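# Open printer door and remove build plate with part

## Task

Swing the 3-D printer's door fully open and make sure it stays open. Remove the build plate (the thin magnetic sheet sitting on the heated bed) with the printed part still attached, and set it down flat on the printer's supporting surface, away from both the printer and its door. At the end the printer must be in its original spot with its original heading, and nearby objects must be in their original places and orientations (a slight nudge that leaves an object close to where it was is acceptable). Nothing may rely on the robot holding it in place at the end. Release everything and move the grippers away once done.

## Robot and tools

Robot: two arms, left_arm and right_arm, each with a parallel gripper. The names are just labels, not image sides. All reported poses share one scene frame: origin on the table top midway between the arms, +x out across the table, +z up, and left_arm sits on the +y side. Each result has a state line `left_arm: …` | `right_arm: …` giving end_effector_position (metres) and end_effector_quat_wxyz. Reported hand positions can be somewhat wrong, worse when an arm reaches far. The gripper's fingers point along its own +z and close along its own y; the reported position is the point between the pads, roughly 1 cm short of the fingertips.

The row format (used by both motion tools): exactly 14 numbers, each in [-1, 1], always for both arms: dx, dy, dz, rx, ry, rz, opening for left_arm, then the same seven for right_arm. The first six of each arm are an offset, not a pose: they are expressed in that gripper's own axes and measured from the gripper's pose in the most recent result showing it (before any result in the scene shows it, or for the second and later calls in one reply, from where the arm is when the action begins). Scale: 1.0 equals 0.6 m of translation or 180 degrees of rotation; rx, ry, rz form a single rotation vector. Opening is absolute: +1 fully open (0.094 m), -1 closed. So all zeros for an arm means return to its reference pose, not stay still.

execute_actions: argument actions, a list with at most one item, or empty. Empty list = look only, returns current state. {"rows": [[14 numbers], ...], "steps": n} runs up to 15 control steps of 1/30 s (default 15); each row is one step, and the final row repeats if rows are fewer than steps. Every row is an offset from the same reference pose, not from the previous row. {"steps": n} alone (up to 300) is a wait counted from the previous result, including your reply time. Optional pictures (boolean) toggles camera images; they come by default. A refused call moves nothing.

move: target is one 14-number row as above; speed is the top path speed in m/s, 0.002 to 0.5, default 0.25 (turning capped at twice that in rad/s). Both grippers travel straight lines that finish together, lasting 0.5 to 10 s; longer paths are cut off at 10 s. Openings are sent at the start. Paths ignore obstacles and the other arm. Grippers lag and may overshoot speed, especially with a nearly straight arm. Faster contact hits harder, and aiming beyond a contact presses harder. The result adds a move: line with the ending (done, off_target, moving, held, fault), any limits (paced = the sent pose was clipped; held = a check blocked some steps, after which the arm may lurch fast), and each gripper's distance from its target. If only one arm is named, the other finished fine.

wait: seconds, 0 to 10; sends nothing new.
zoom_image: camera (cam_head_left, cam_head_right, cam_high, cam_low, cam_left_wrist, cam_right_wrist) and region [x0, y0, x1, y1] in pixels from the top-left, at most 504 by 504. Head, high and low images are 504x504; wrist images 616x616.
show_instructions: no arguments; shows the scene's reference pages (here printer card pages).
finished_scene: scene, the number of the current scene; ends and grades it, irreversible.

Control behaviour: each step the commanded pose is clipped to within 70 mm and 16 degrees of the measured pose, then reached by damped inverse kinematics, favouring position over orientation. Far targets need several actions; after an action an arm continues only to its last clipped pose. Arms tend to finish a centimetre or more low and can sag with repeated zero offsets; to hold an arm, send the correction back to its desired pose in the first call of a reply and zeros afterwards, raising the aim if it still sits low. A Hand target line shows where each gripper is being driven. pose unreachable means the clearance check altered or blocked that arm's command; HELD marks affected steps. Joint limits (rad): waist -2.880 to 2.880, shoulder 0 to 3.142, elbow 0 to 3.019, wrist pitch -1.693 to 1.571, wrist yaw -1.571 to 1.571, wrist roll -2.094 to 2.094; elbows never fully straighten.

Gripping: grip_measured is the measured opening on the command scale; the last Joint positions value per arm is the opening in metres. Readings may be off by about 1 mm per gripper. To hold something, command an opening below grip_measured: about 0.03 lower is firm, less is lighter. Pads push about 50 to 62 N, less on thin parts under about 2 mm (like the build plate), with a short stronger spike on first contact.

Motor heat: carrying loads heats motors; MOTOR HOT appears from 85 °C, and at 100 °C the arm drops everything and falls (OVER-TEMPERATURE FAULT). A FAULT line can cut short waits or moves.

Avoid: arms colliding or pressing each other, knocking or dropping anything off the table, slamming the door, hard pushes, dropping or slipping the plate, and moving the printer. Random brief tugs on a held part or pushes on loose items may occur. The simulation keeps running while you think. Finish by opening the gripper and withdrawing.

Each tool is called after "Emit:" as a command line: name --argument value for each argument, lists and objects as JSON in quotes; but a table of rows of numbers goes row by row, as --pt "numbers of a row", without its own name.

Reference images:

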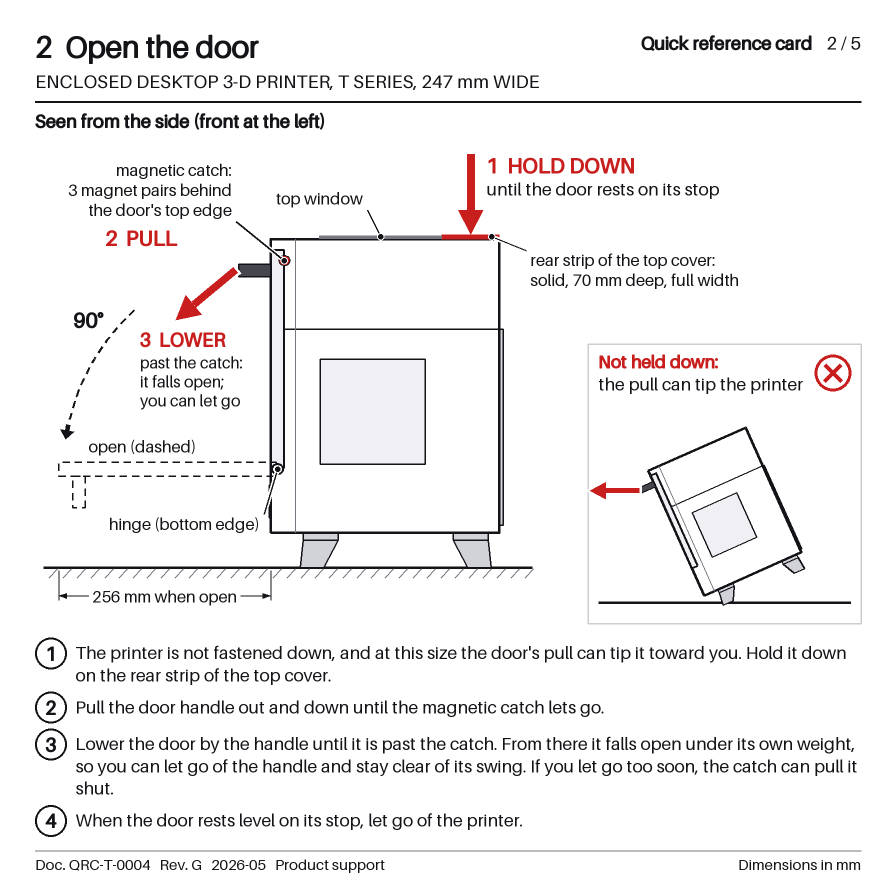

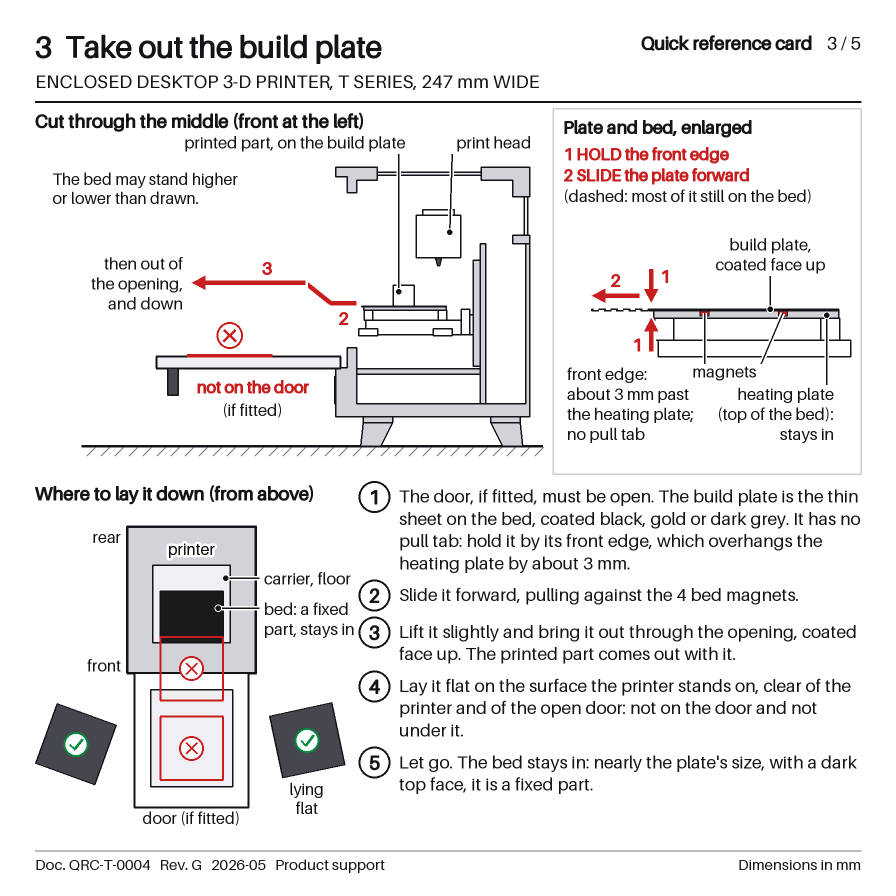

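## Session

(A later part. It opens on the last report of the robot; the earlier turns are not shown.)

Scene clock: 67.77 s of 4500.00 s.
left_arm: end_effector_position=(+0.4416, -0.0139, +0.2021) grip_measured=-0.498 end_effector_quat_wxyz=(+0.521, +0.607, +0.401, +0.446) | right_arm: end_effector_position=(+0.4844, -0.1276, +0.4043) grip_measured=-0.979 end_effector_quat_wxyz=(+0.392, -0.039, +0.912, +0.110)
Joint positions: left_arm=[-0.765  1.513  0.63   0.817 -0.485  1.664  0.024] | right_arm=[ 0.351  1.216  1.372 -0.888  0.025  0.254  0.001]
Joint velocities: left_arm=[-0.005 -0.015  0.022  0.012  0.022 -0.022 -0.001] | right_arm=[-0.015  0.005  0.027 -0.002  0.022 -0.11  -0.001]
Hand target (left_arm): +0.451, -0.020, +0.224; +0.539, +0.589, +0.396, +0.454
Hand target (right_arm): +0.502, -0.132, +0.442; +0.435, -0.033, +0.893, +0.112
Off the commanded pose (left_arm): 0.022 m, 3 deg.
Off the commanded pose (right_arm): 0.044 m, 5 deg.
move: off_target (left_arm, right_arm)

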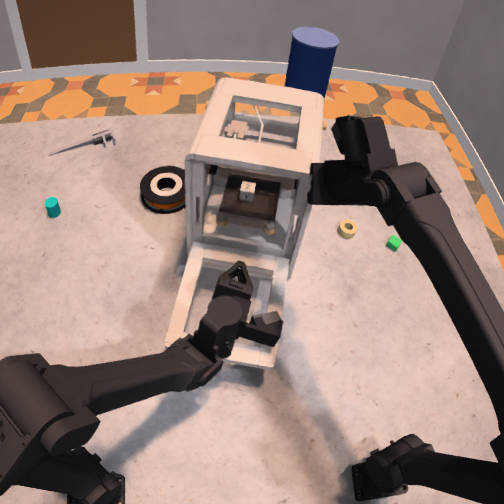

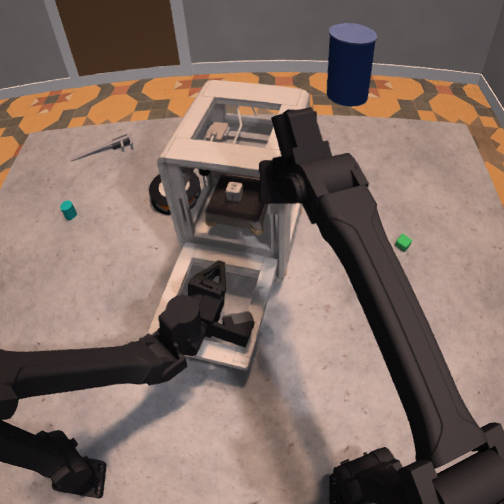

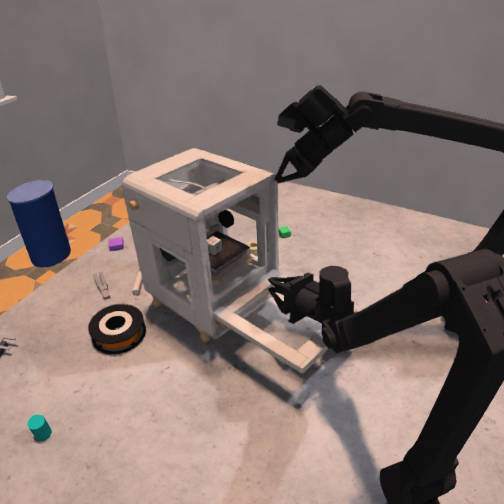

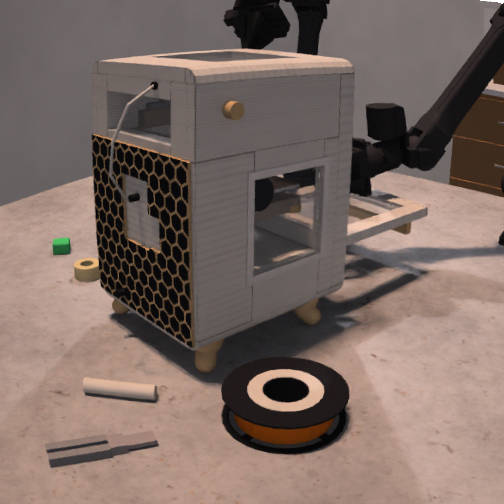

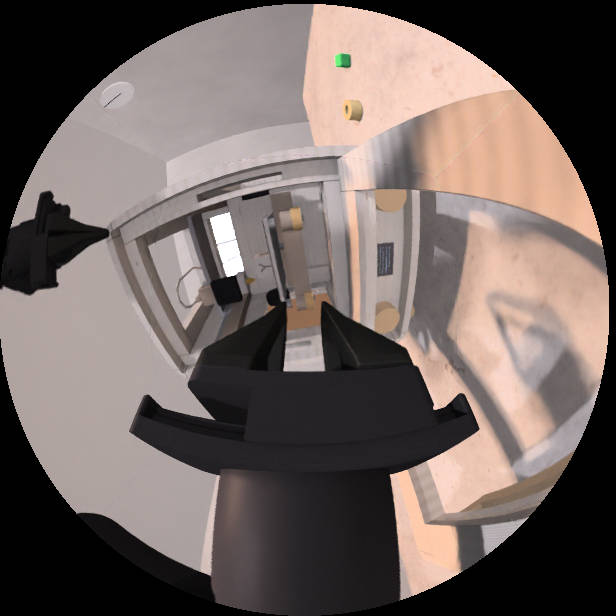

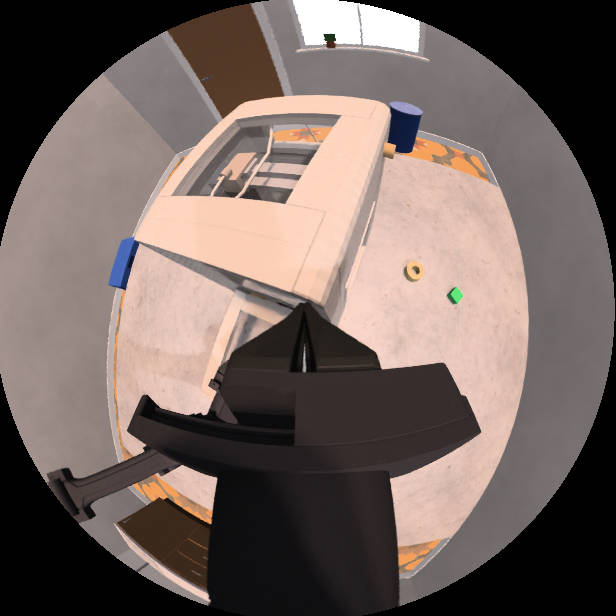

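Emit:
move --target '[0,0.08,0.1,-0.05,0.02,-0.04,-0.5, -0.07,0,-0.02,0,-0.03,0,-1]' --speed 0.1

Scene clock: 69.60 s of 4500.00 s.
left_arm: end_effector_position=(+0.4865, -0.0350, +0.2274) grip_measured=-0.498 end_effector_quat_wxyz=(+0.565, +0.548, +0.414, +0.458) | right_arm: end_effector_position=(+0.4844, -0.1276, +0.4043) grip_measured=-0.979 end_effector_quat_wxyz=(+0.392, -0.040, +0.912, +0.110)
Joint positions: left_arm=[-0.742  1.633  0.766  0.933 -0.499  1.636  0.024] | right_arm=[ 0.351  1.216  1.372 -0.888  0.025  0.253  0.001]
Joint velocities: left_arm=[ 0.005 -0.015  0.002 -0.007 -0.022 -0.007  0.001] | right_arm=[-0.005  0.005  0.017 -0.022  0.007 -0.022  0.001]
Hand target (left_arm): +0.499, -0.036, +0.245; +0.581, +0.524, +0.418, +0.461
Hand target (right_arm): +0.502, -0.132, +0.442; +0.435, -0.033, +0.893, +0.112
Off the commanded pose (left_arm): 0.023 m, 3 deg.
Off the commanded pose (right_arm): 0.044 m, 5 deg.
move: off_target (left_arm, right_arm)

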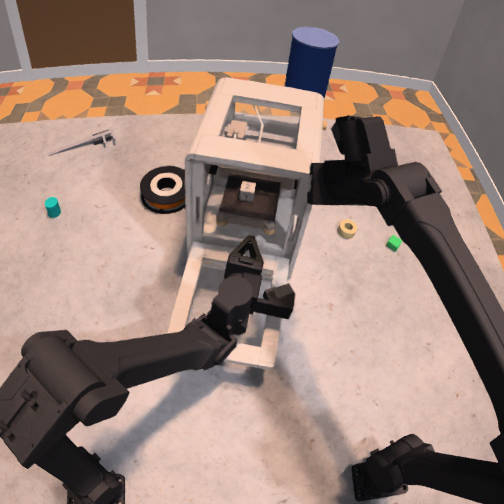

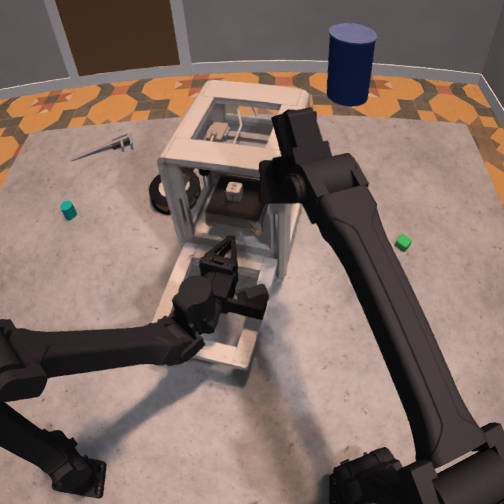

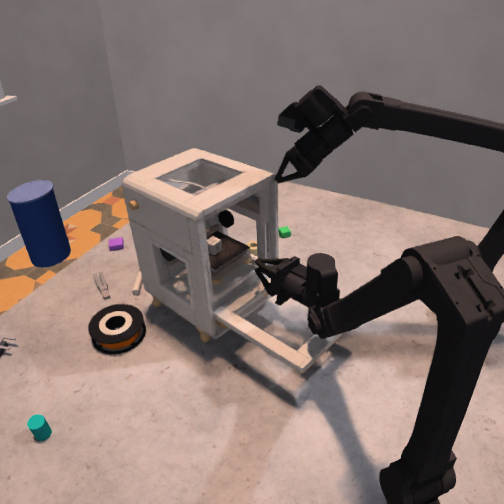

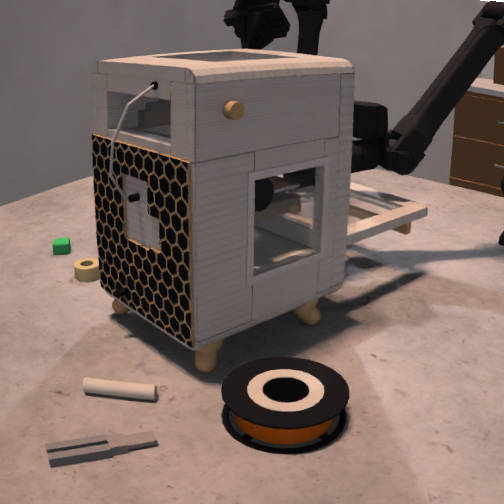

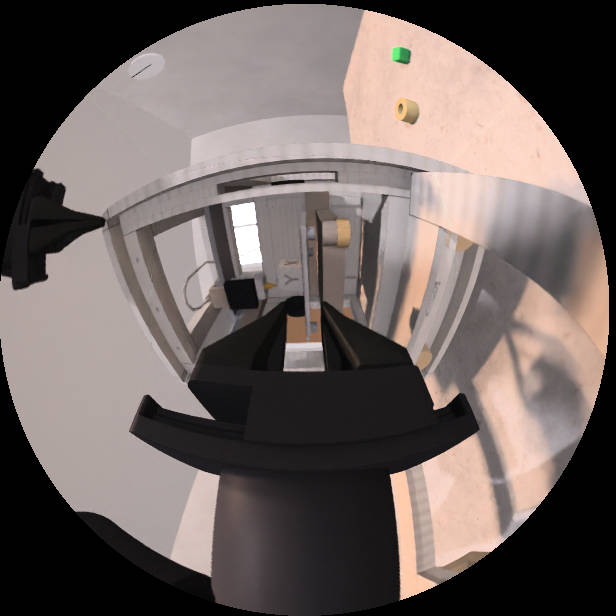

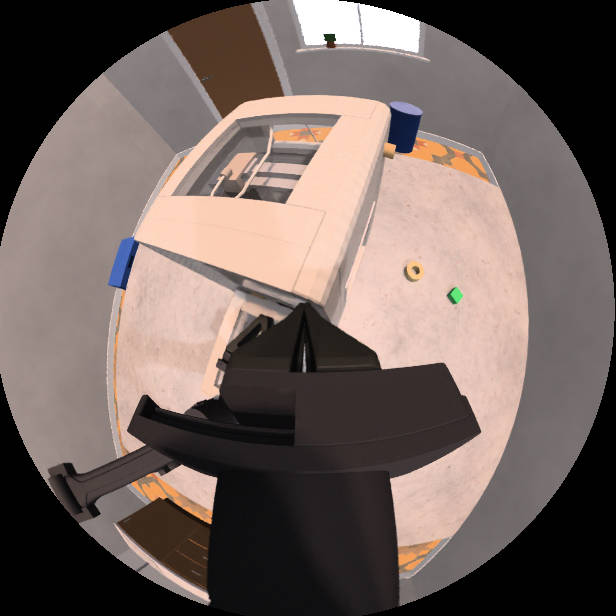

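Emit:
move --target '[0,0.03,0.1,-0.015,0,-0.02,-0.85, -0.07,0,-0.02,0,-0.03,0,-1]' --speed 0.05

Emit:
zoom_image --camera "cam_left_wrist" --region '[200,200,420,400]'

Scene clock: 71.67 s of 4500.00 s.
left_arm: end_effector_position=(+0.5294, -0.0472, +0.2376) grip_measured=-0.848 end_effector_quat_wxyz=(+0.585, +0.532, +0.415, +0.450) | right_arm: end_effector_position=(+0.4844, -0.1276, +0.4043) grip_measured=-0.979 end_effector_quat_wxyz=(+0.392, -0.040, +0.912, +0.110)
Joint positions: left_arm=[-0.696  1.709  0.884  0.923 -0.442  1.606  0.007] | right_arm=[ 0.351  1.216  1.372 -0.888  0.025  0.253  0.001]
Joint velocities: left_arm=[-0.015 -0.015 -0.007 -0.012 -0.051  0.022 -0.001] | right_arm=[ 0.015 -0.005 -0.022  0.002  0.007  0.066 -0.   ]
Hand target (left_arm): +0.543, -0.049, +0.248; +0.592, +0.521, +0.419, +0.450
Hand target (right_arm): +0.502, -0.132, +0.442; +0.435, -0.034, +0.893, +0.112
Off the commanded pose (left_arm): 0.018 m, 2 deg.
Off the commanded pose (right_arm): 0.044 m, 5 deg.
move: off_target (left_arm, right_arm)

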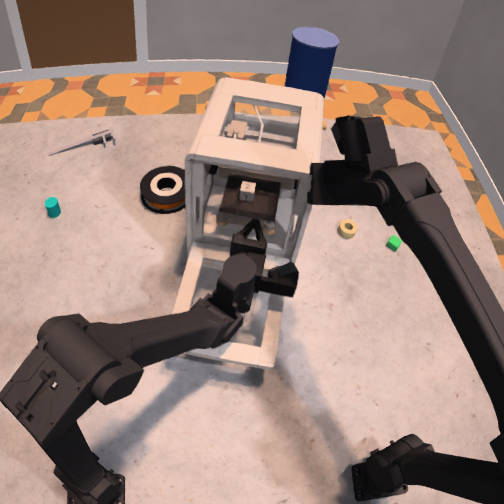

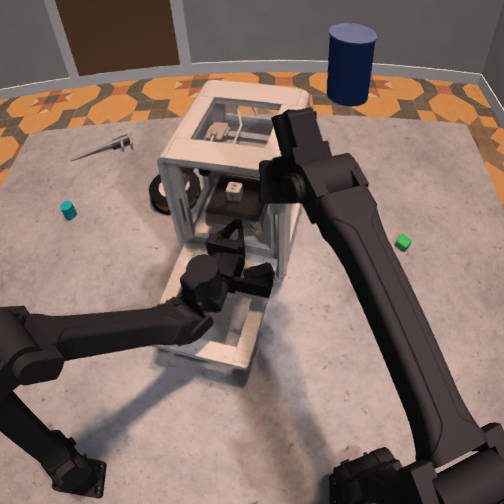

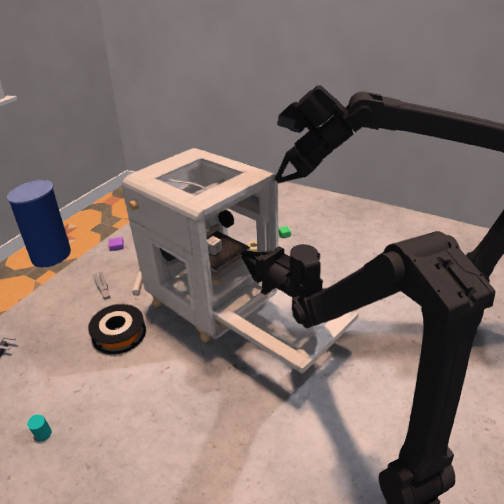

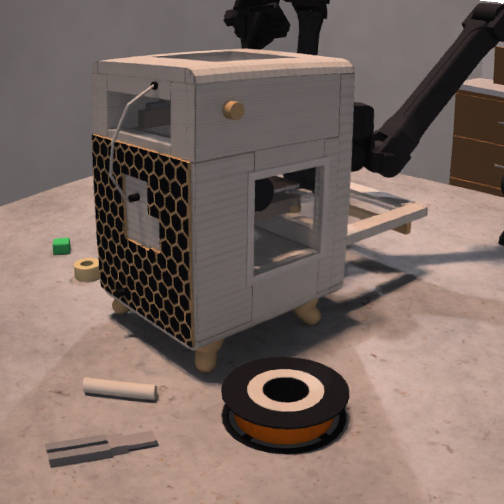

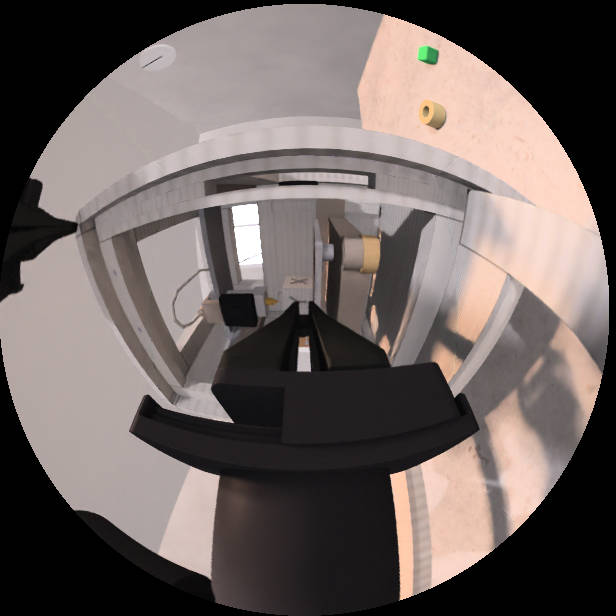

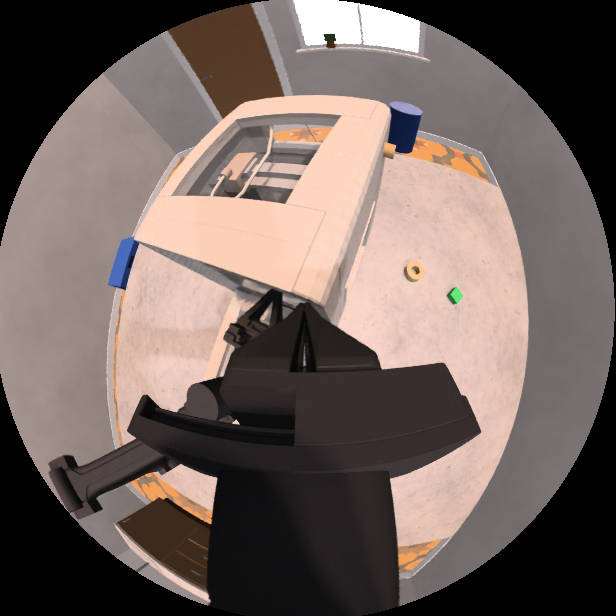

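Region (200, 200, 420, 400) of cam_left_wrist's 616x616 image, scaled by 2.291, with more detail than that image has; it fills the top 458 rows of this view, and the rest is white.

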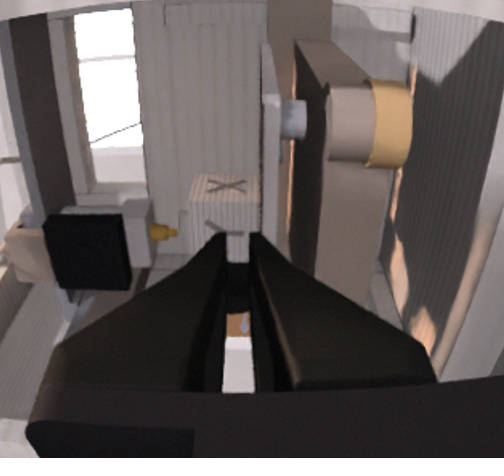

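Emit:
move --target '[0,-0.008,0.03,0.02,0,0,-0.85, -0.07,0,-0.02,0,-0.03,0,-1]' --speed 0.03

Emit:
zoom_image --camera "cam_left_wrist" --region '[200,200,420,400]'

Scene clock: 74.00 s of 4500.00 s.
left_arm: end_effector_position=(+0.5326, -0.0500, +0.2173) grip_measured=-0.848 end_effector_quat_wxyz=(+0.557, +0.566, +0.425, +0.435) | right_arm: end_effector_position=(+0.4844, -0.1276, +0.4043) grip_measured=-0.979 end_effector_quat_wxyz=(+0.392, -0.040, +0.912, +0.110)
Joint positions: left_arm=[-0.693  1.709  0.893  0.816 -0.43   1.589  0.007] | right_arm=[ 0.351  1.216  1.372 -0.888  0.025  0.253  0.001]
Joint velocities: left_arm=[ 0.005  0.005 -0.012  0.007 -0.022 -0.037 -0.   ] | right_arm=[-0.005  0.005  0.012  0.002 -0.022 -0.066 -0.001]
Hand target (left_arm): +0.546, -0.051, +0.234; +0.568, +0.551, +0.429, +0.437
Hand target (right_arm): +0.502, -0.132, +0.442; +0.435, -0.034, +0.893, +0.112
Off the commanded pose (left_arm): 0.023 m, 2 deg.
Off the commanded pose (right_arm): 0.044 m, 5 deg.
move: off_target (left_arm, right_arm)

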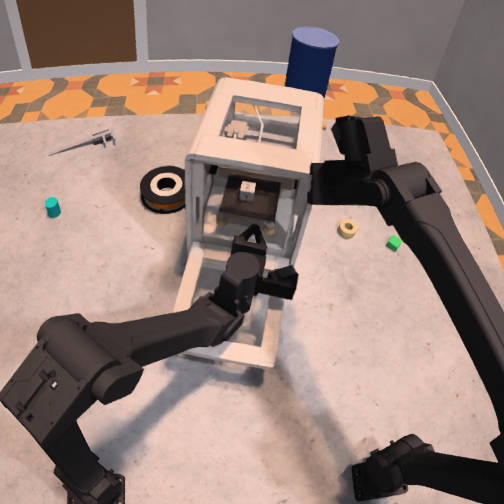

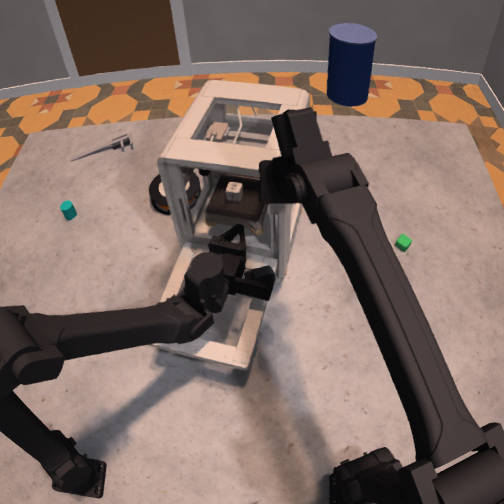

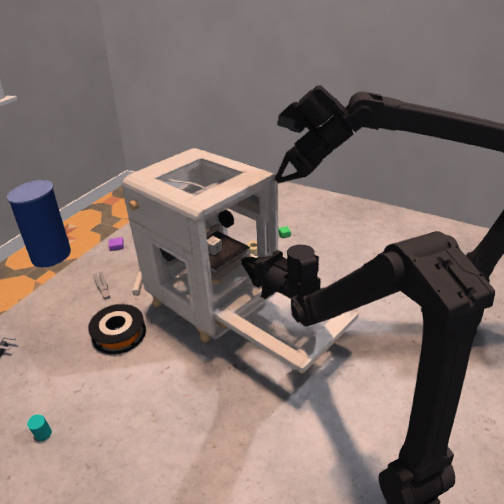

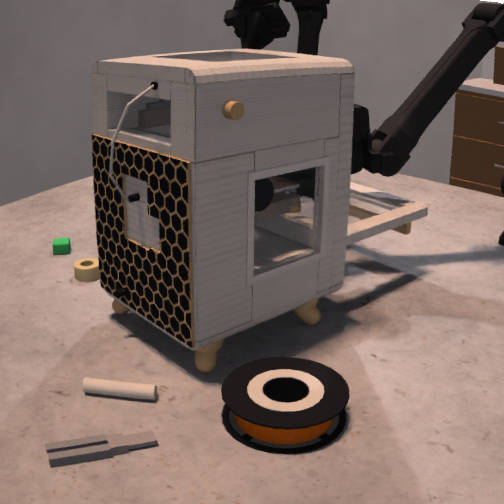

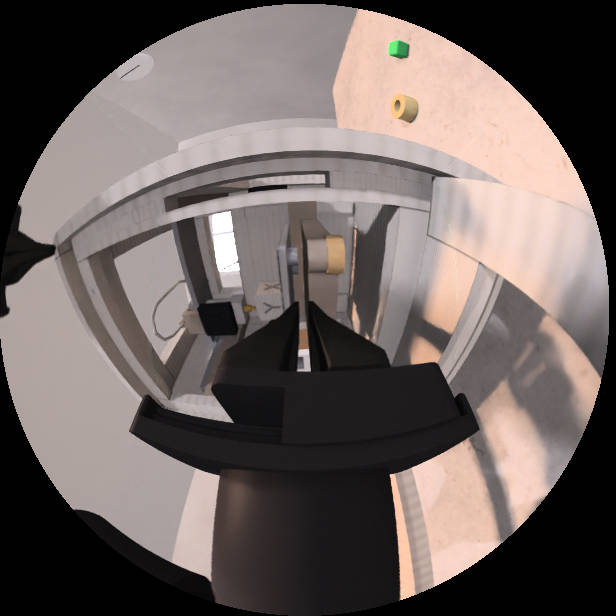

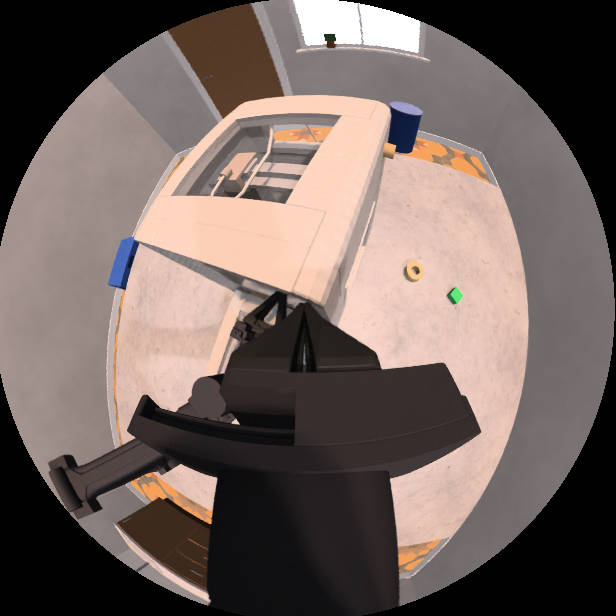

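Region (200, 200, 420, 400) of cam_left_wrist's 616x616 image, scaled by 2.291, with more detail than that image has; it fills the top 458 rows of this view, and the rest is white.

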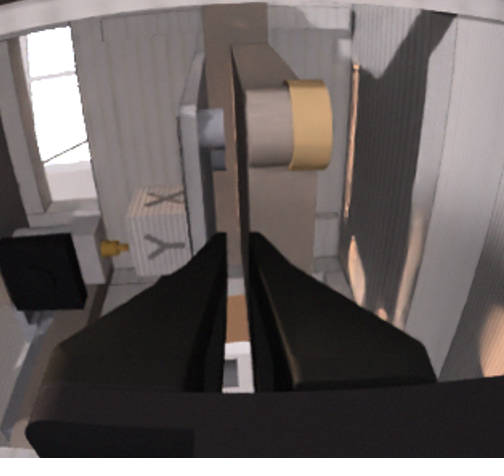

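Level now; plate about 0.232. Raise.

Emit:
move --target '[0,0.055,0.03,-0.01,0,0,-0.85, -0.07,0,-0.02,0,-0.03,0,-1]' --speed 0.03

Emit:
zoom_image --camera "cam_left_wrist" --region '[200,200,420,400]'

Scene clock: 76.33 s of 4500.00 s.
left_arm: end_effector_position=(+0.5366, -0.0550, +0.2195) grip_measured=-0.848 end_effector_quat_wxyz=(+0.553, +0.574, +0.422, +0.431) | right_arm: end_effector_position=(+0.4844, -0.1276, +0.4043) grip_measured=-0.979 end_effector_quat_wxyz=(+0.392, -0.040, +0.912, +0.110)
Joint positions: left_arm=[-0.692  1.708  0.913  0.777 -0.418  1.592  0.007] | right_arm=[ 0.351  1.216  1.372 -0.888  0.025  0.252  0.001]
Joint velocities: left_arm=[ 0.015 -0.015  0.002  0.002 -0.051 -0.051 -0.001] | right_arm=[-0.005  0.015 -0.012 -0.002  0.007  0.022 -0.   ]
Hand target (left_arm): +0.549, -0.055, +0.250; +0.566, +0.557, +0.418, +0.442
Hand target (right_arm): +0.502, -0.132, +0.442; +0.435, -0.034, +0.893, +0.112
Off the commanded pose (left_arm): 0.033 m, 3 deg.
Off the commanded pose (right_arm): 0.044 m, 5 deg.
move: off_target (left_arm, right_arm)

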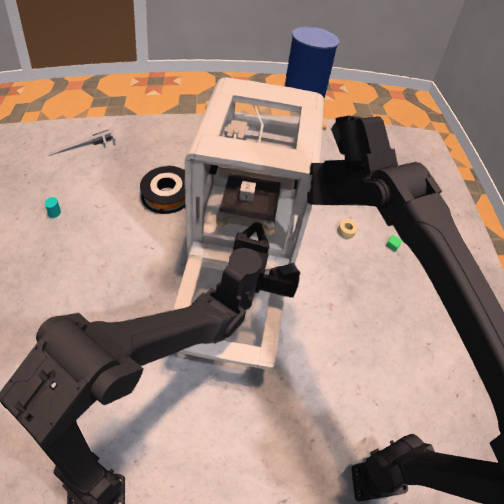

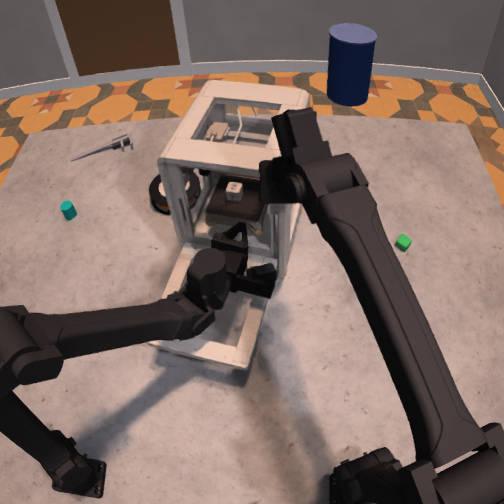

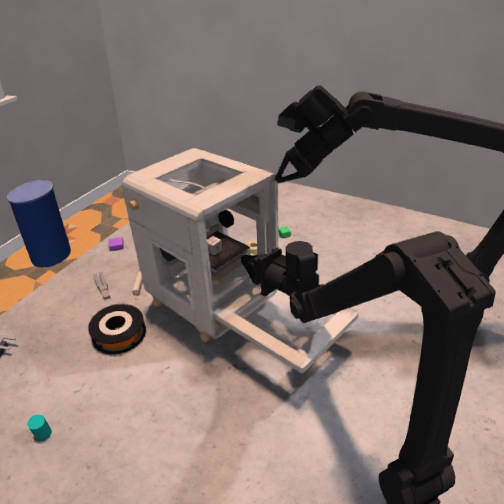

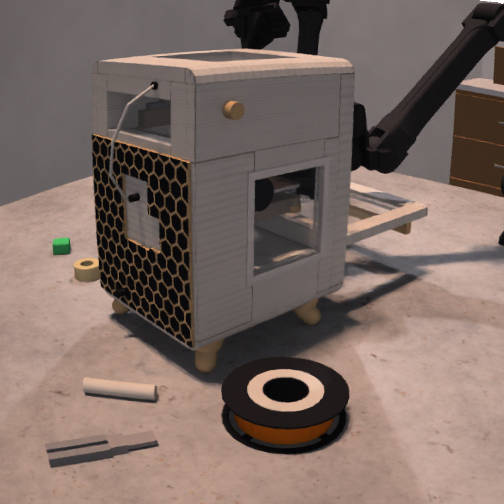

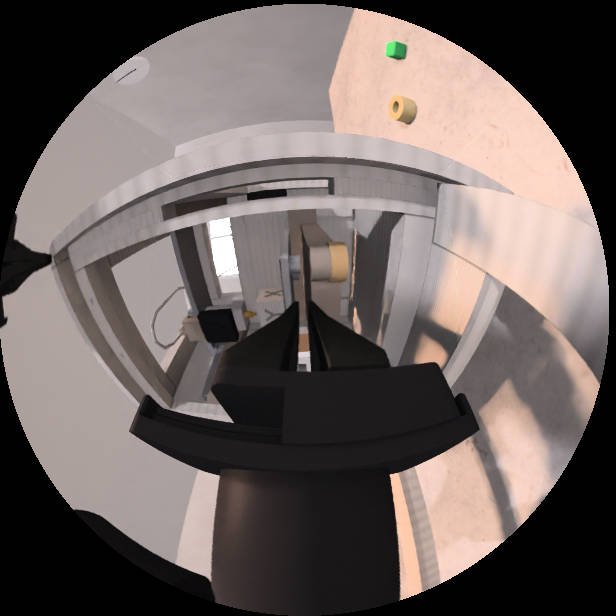

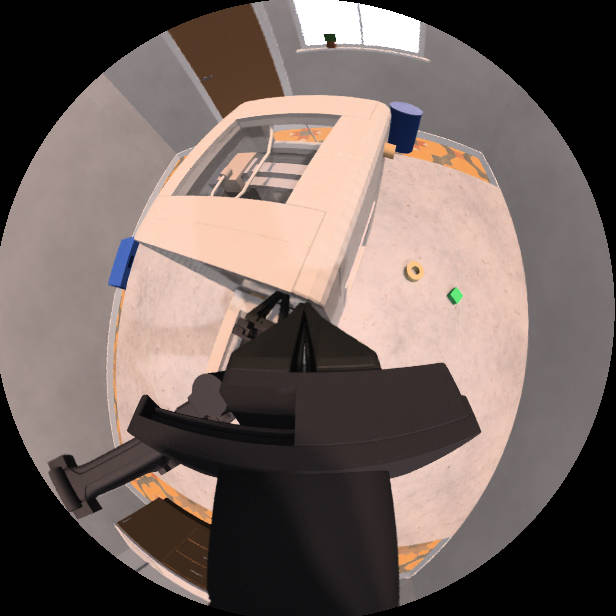

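Region (200, 200, 420, 400) of cam_left_wrist's 616x616 image, scaled by 2.291, with more detail than that image has; it fills the top 458 rows of this view, and the rest is white.

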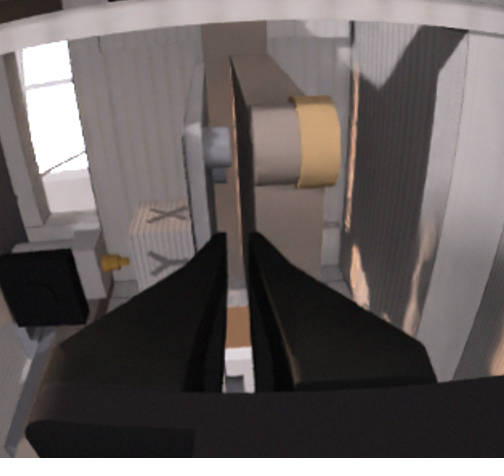

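Shoulder stiction; aim higher.

Emit:
move --target '[0.01,0.075,0.02,-0.015,0,0,-0.85, -0.07,0,-0.02,0,-0.03,0,-1]' --speed 0.03

Emit:
zoom_image --camera "cam_left_wrist" --region '[200,200,420,400]'

Scene clock: 78.70 s of 4500.00 s.
left_arm: end_effector_position=(+0.5373, -0.0535, +0.2335) grip_measured=-0.848 end_effector_quat_wxyz=(+0.554, +0.578, +0.416, +0.431) | right_arm: end_effector_position=(+0.4844, -0.1276, +0.4043) grip_measured=-0.979 end_effector_quat_wxyz=(+0.392, -0.040, +0.912, +0.110)
Joint positions: left_arm=[-0.685  1.677  0.92   0.739 -0.4    1.602  0.007] | right_arm=[ 0.351  1.216  1.372 -0.888  0.025  0.251  0.001]
Joint velocities: left_arm=[-0.005 -0.024 -0.007 -0.017 -0.066  0.095  0.   ] | right_arm=[-0.015  0.005  0.002  0.017  0.037  0.051 -0.001]
Hand target (left_arm): +0.549, -0.053, +0.265; +0.566, +0.561, +0.412, +0.442
Hand target (right_arm): +0.502, -0.132, +0.442; +0.435, -0.034, +0.893, +0.112
Off the commanded pose (left_arm): 0.034 m, 3 deg.
Off the commanded pose (right_arm): 0.044 m, 5 deg.
move: off_target (left_arm, right_arm)

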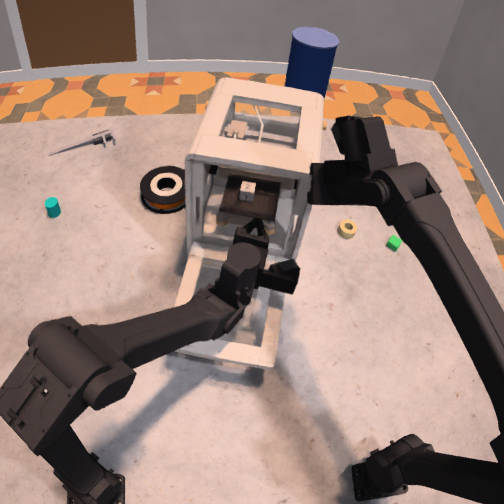

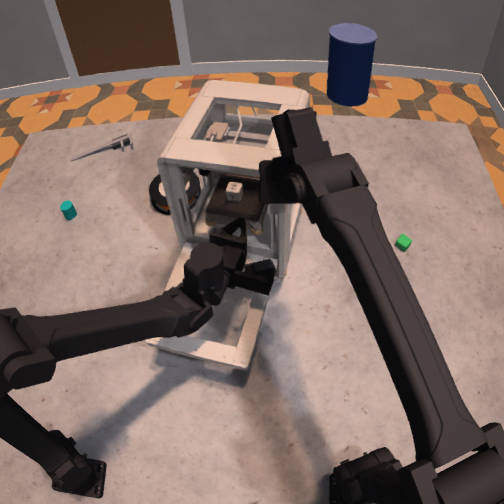

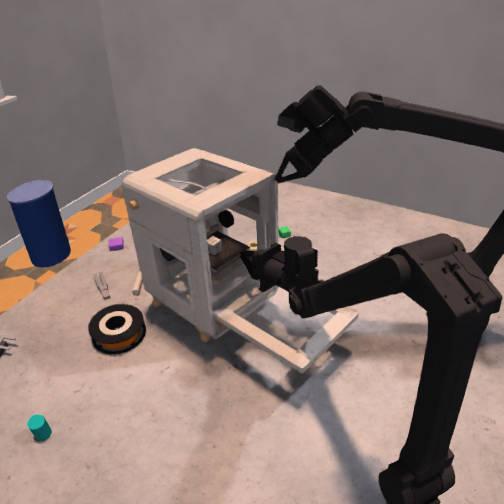

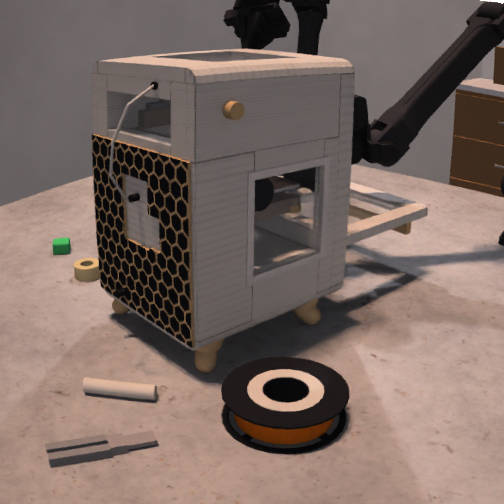

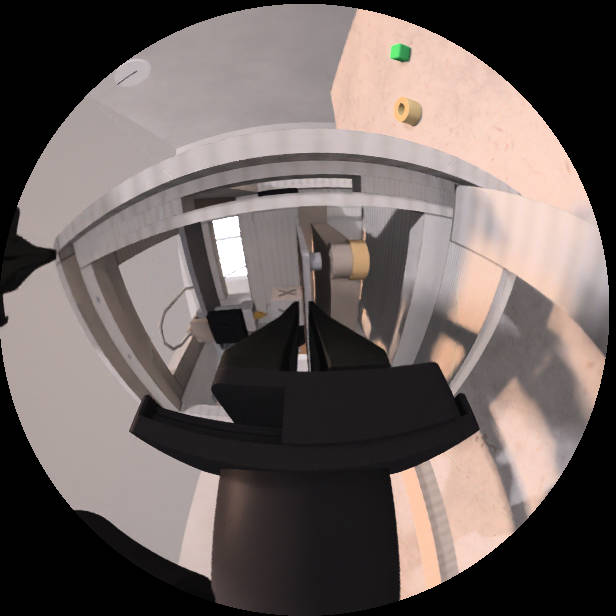

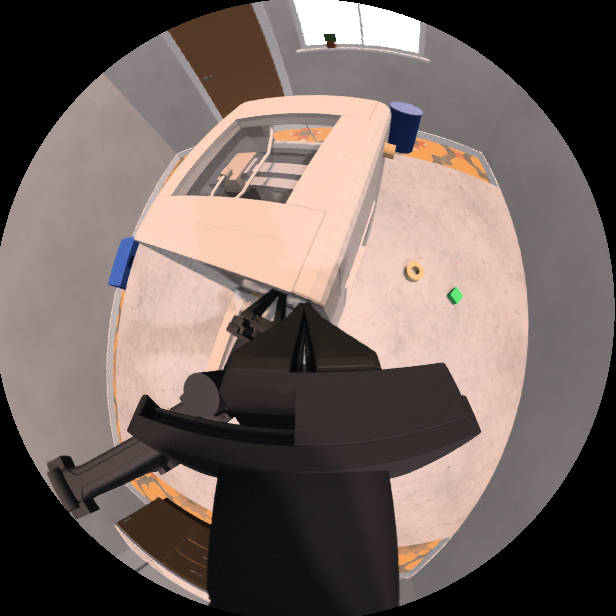

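Region (200, 200, 420, 400) of cam_left_wrist's 616x616 image, scaled by 2.291, with more detail than that image has; it fills the top 458 rows of this view, and the rest is white.

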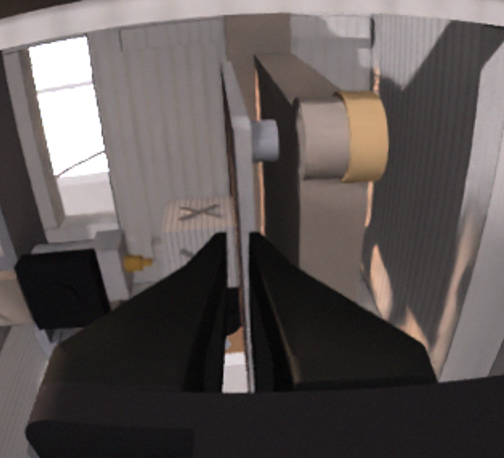

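Aligned. Advance.

Emit:
move --target '[0,0.04,0.07,-0.012,0,0,-0.85, -0.07,0,-0.02,0,-0.03,0,-1]' --speed 0.02

Emit:
zoom_image --camera "cam_left_wrist" --region '[200,200,420,400]'

Scene clock: 81.73 s of 4500.00 s.
left_arm: end_effector_position=(+0.5445, -0.0593, +0.2342) grip_measured=-0.848 end_effector_quat_wxyz=(+0.554, +0.584, +0.411, +0.428) | right_arm: end_effector_position=(+0.4849, -0.1284, +0.4045) grip_measured=-0.979 end_effector_quat_wxyz=(+0.394, -0.039, +0.912, +0.108)
Joint positions: left_arm=[-0.681  1.692  0.946  0.725 -0.381  1.608  0.007] | right_arm=[ 0.351  1.216  1.372 -0.887  0.03   0.251  0.001]
Joint velocities: left_arm=[-0.015  0.005 -0.007 -0.017 -0.037  0.022  0.   ] | right_arm=[-0.024 -0.024  0.007 -0.002  0.022  0.007  0.   ]
Hand target (left_arm): +0.574, -0.064, +0.257; +0.564, +0.568, +0.408, +0.439
Hand target (right_arm): +0.502, -0.132, +0.442; +0.435, -0.034, +0.893, +0.111
Off the commanded pose (left_arm): 0.041 m, 2 deg.
Off the commanded pose (right_arm): 0.043 m, 5 deg.
move: off_target (left_arm, right_arm)

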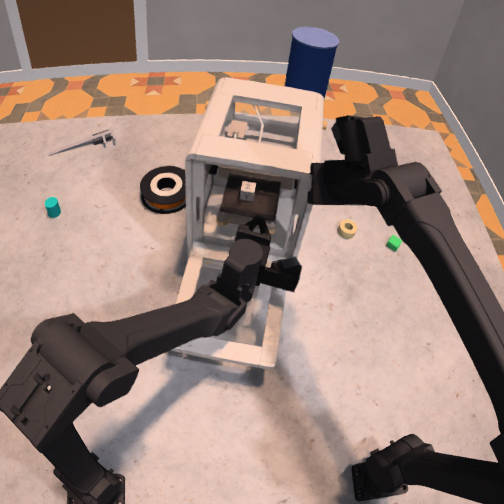

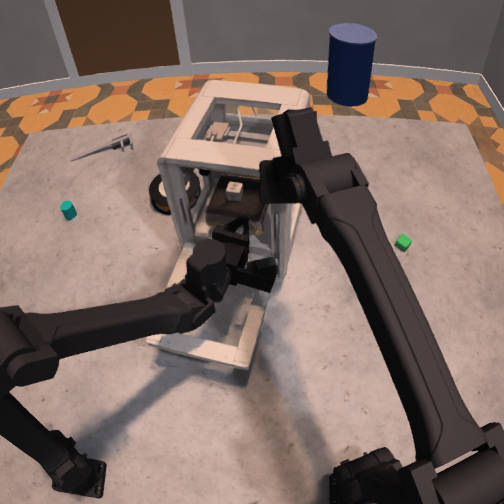

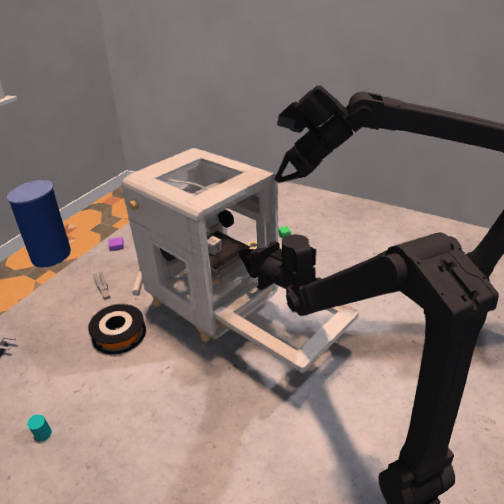

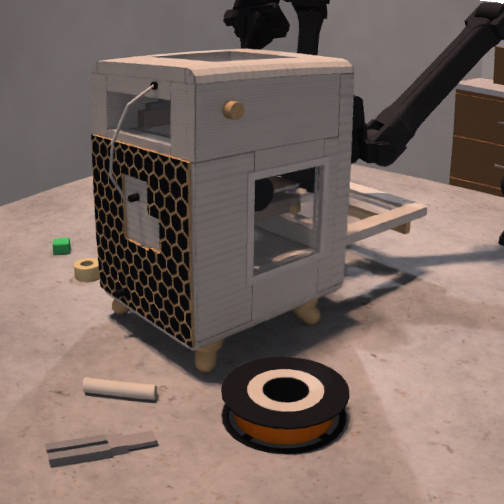

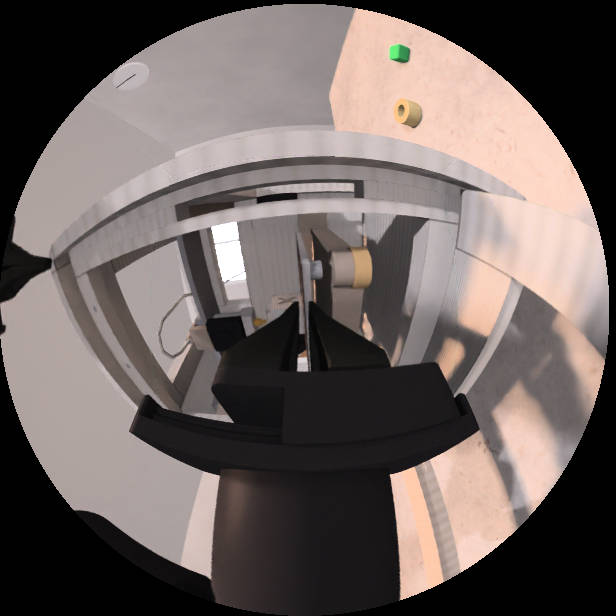

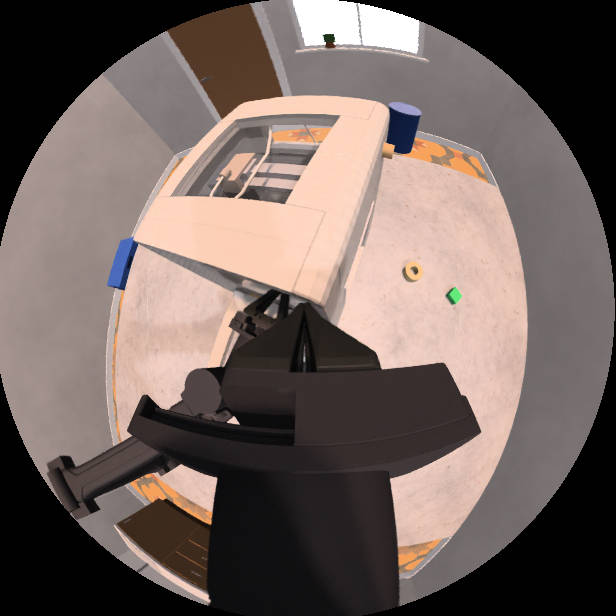

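Region (200, 200, 420, 400) of cam_left_wrist's 616x616 image, scaled by 2.291, with more detail than that image has; it fills the top 458 rows of this view, and the rest is white.

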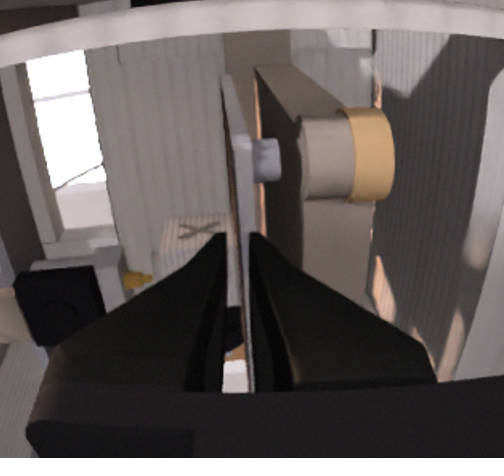

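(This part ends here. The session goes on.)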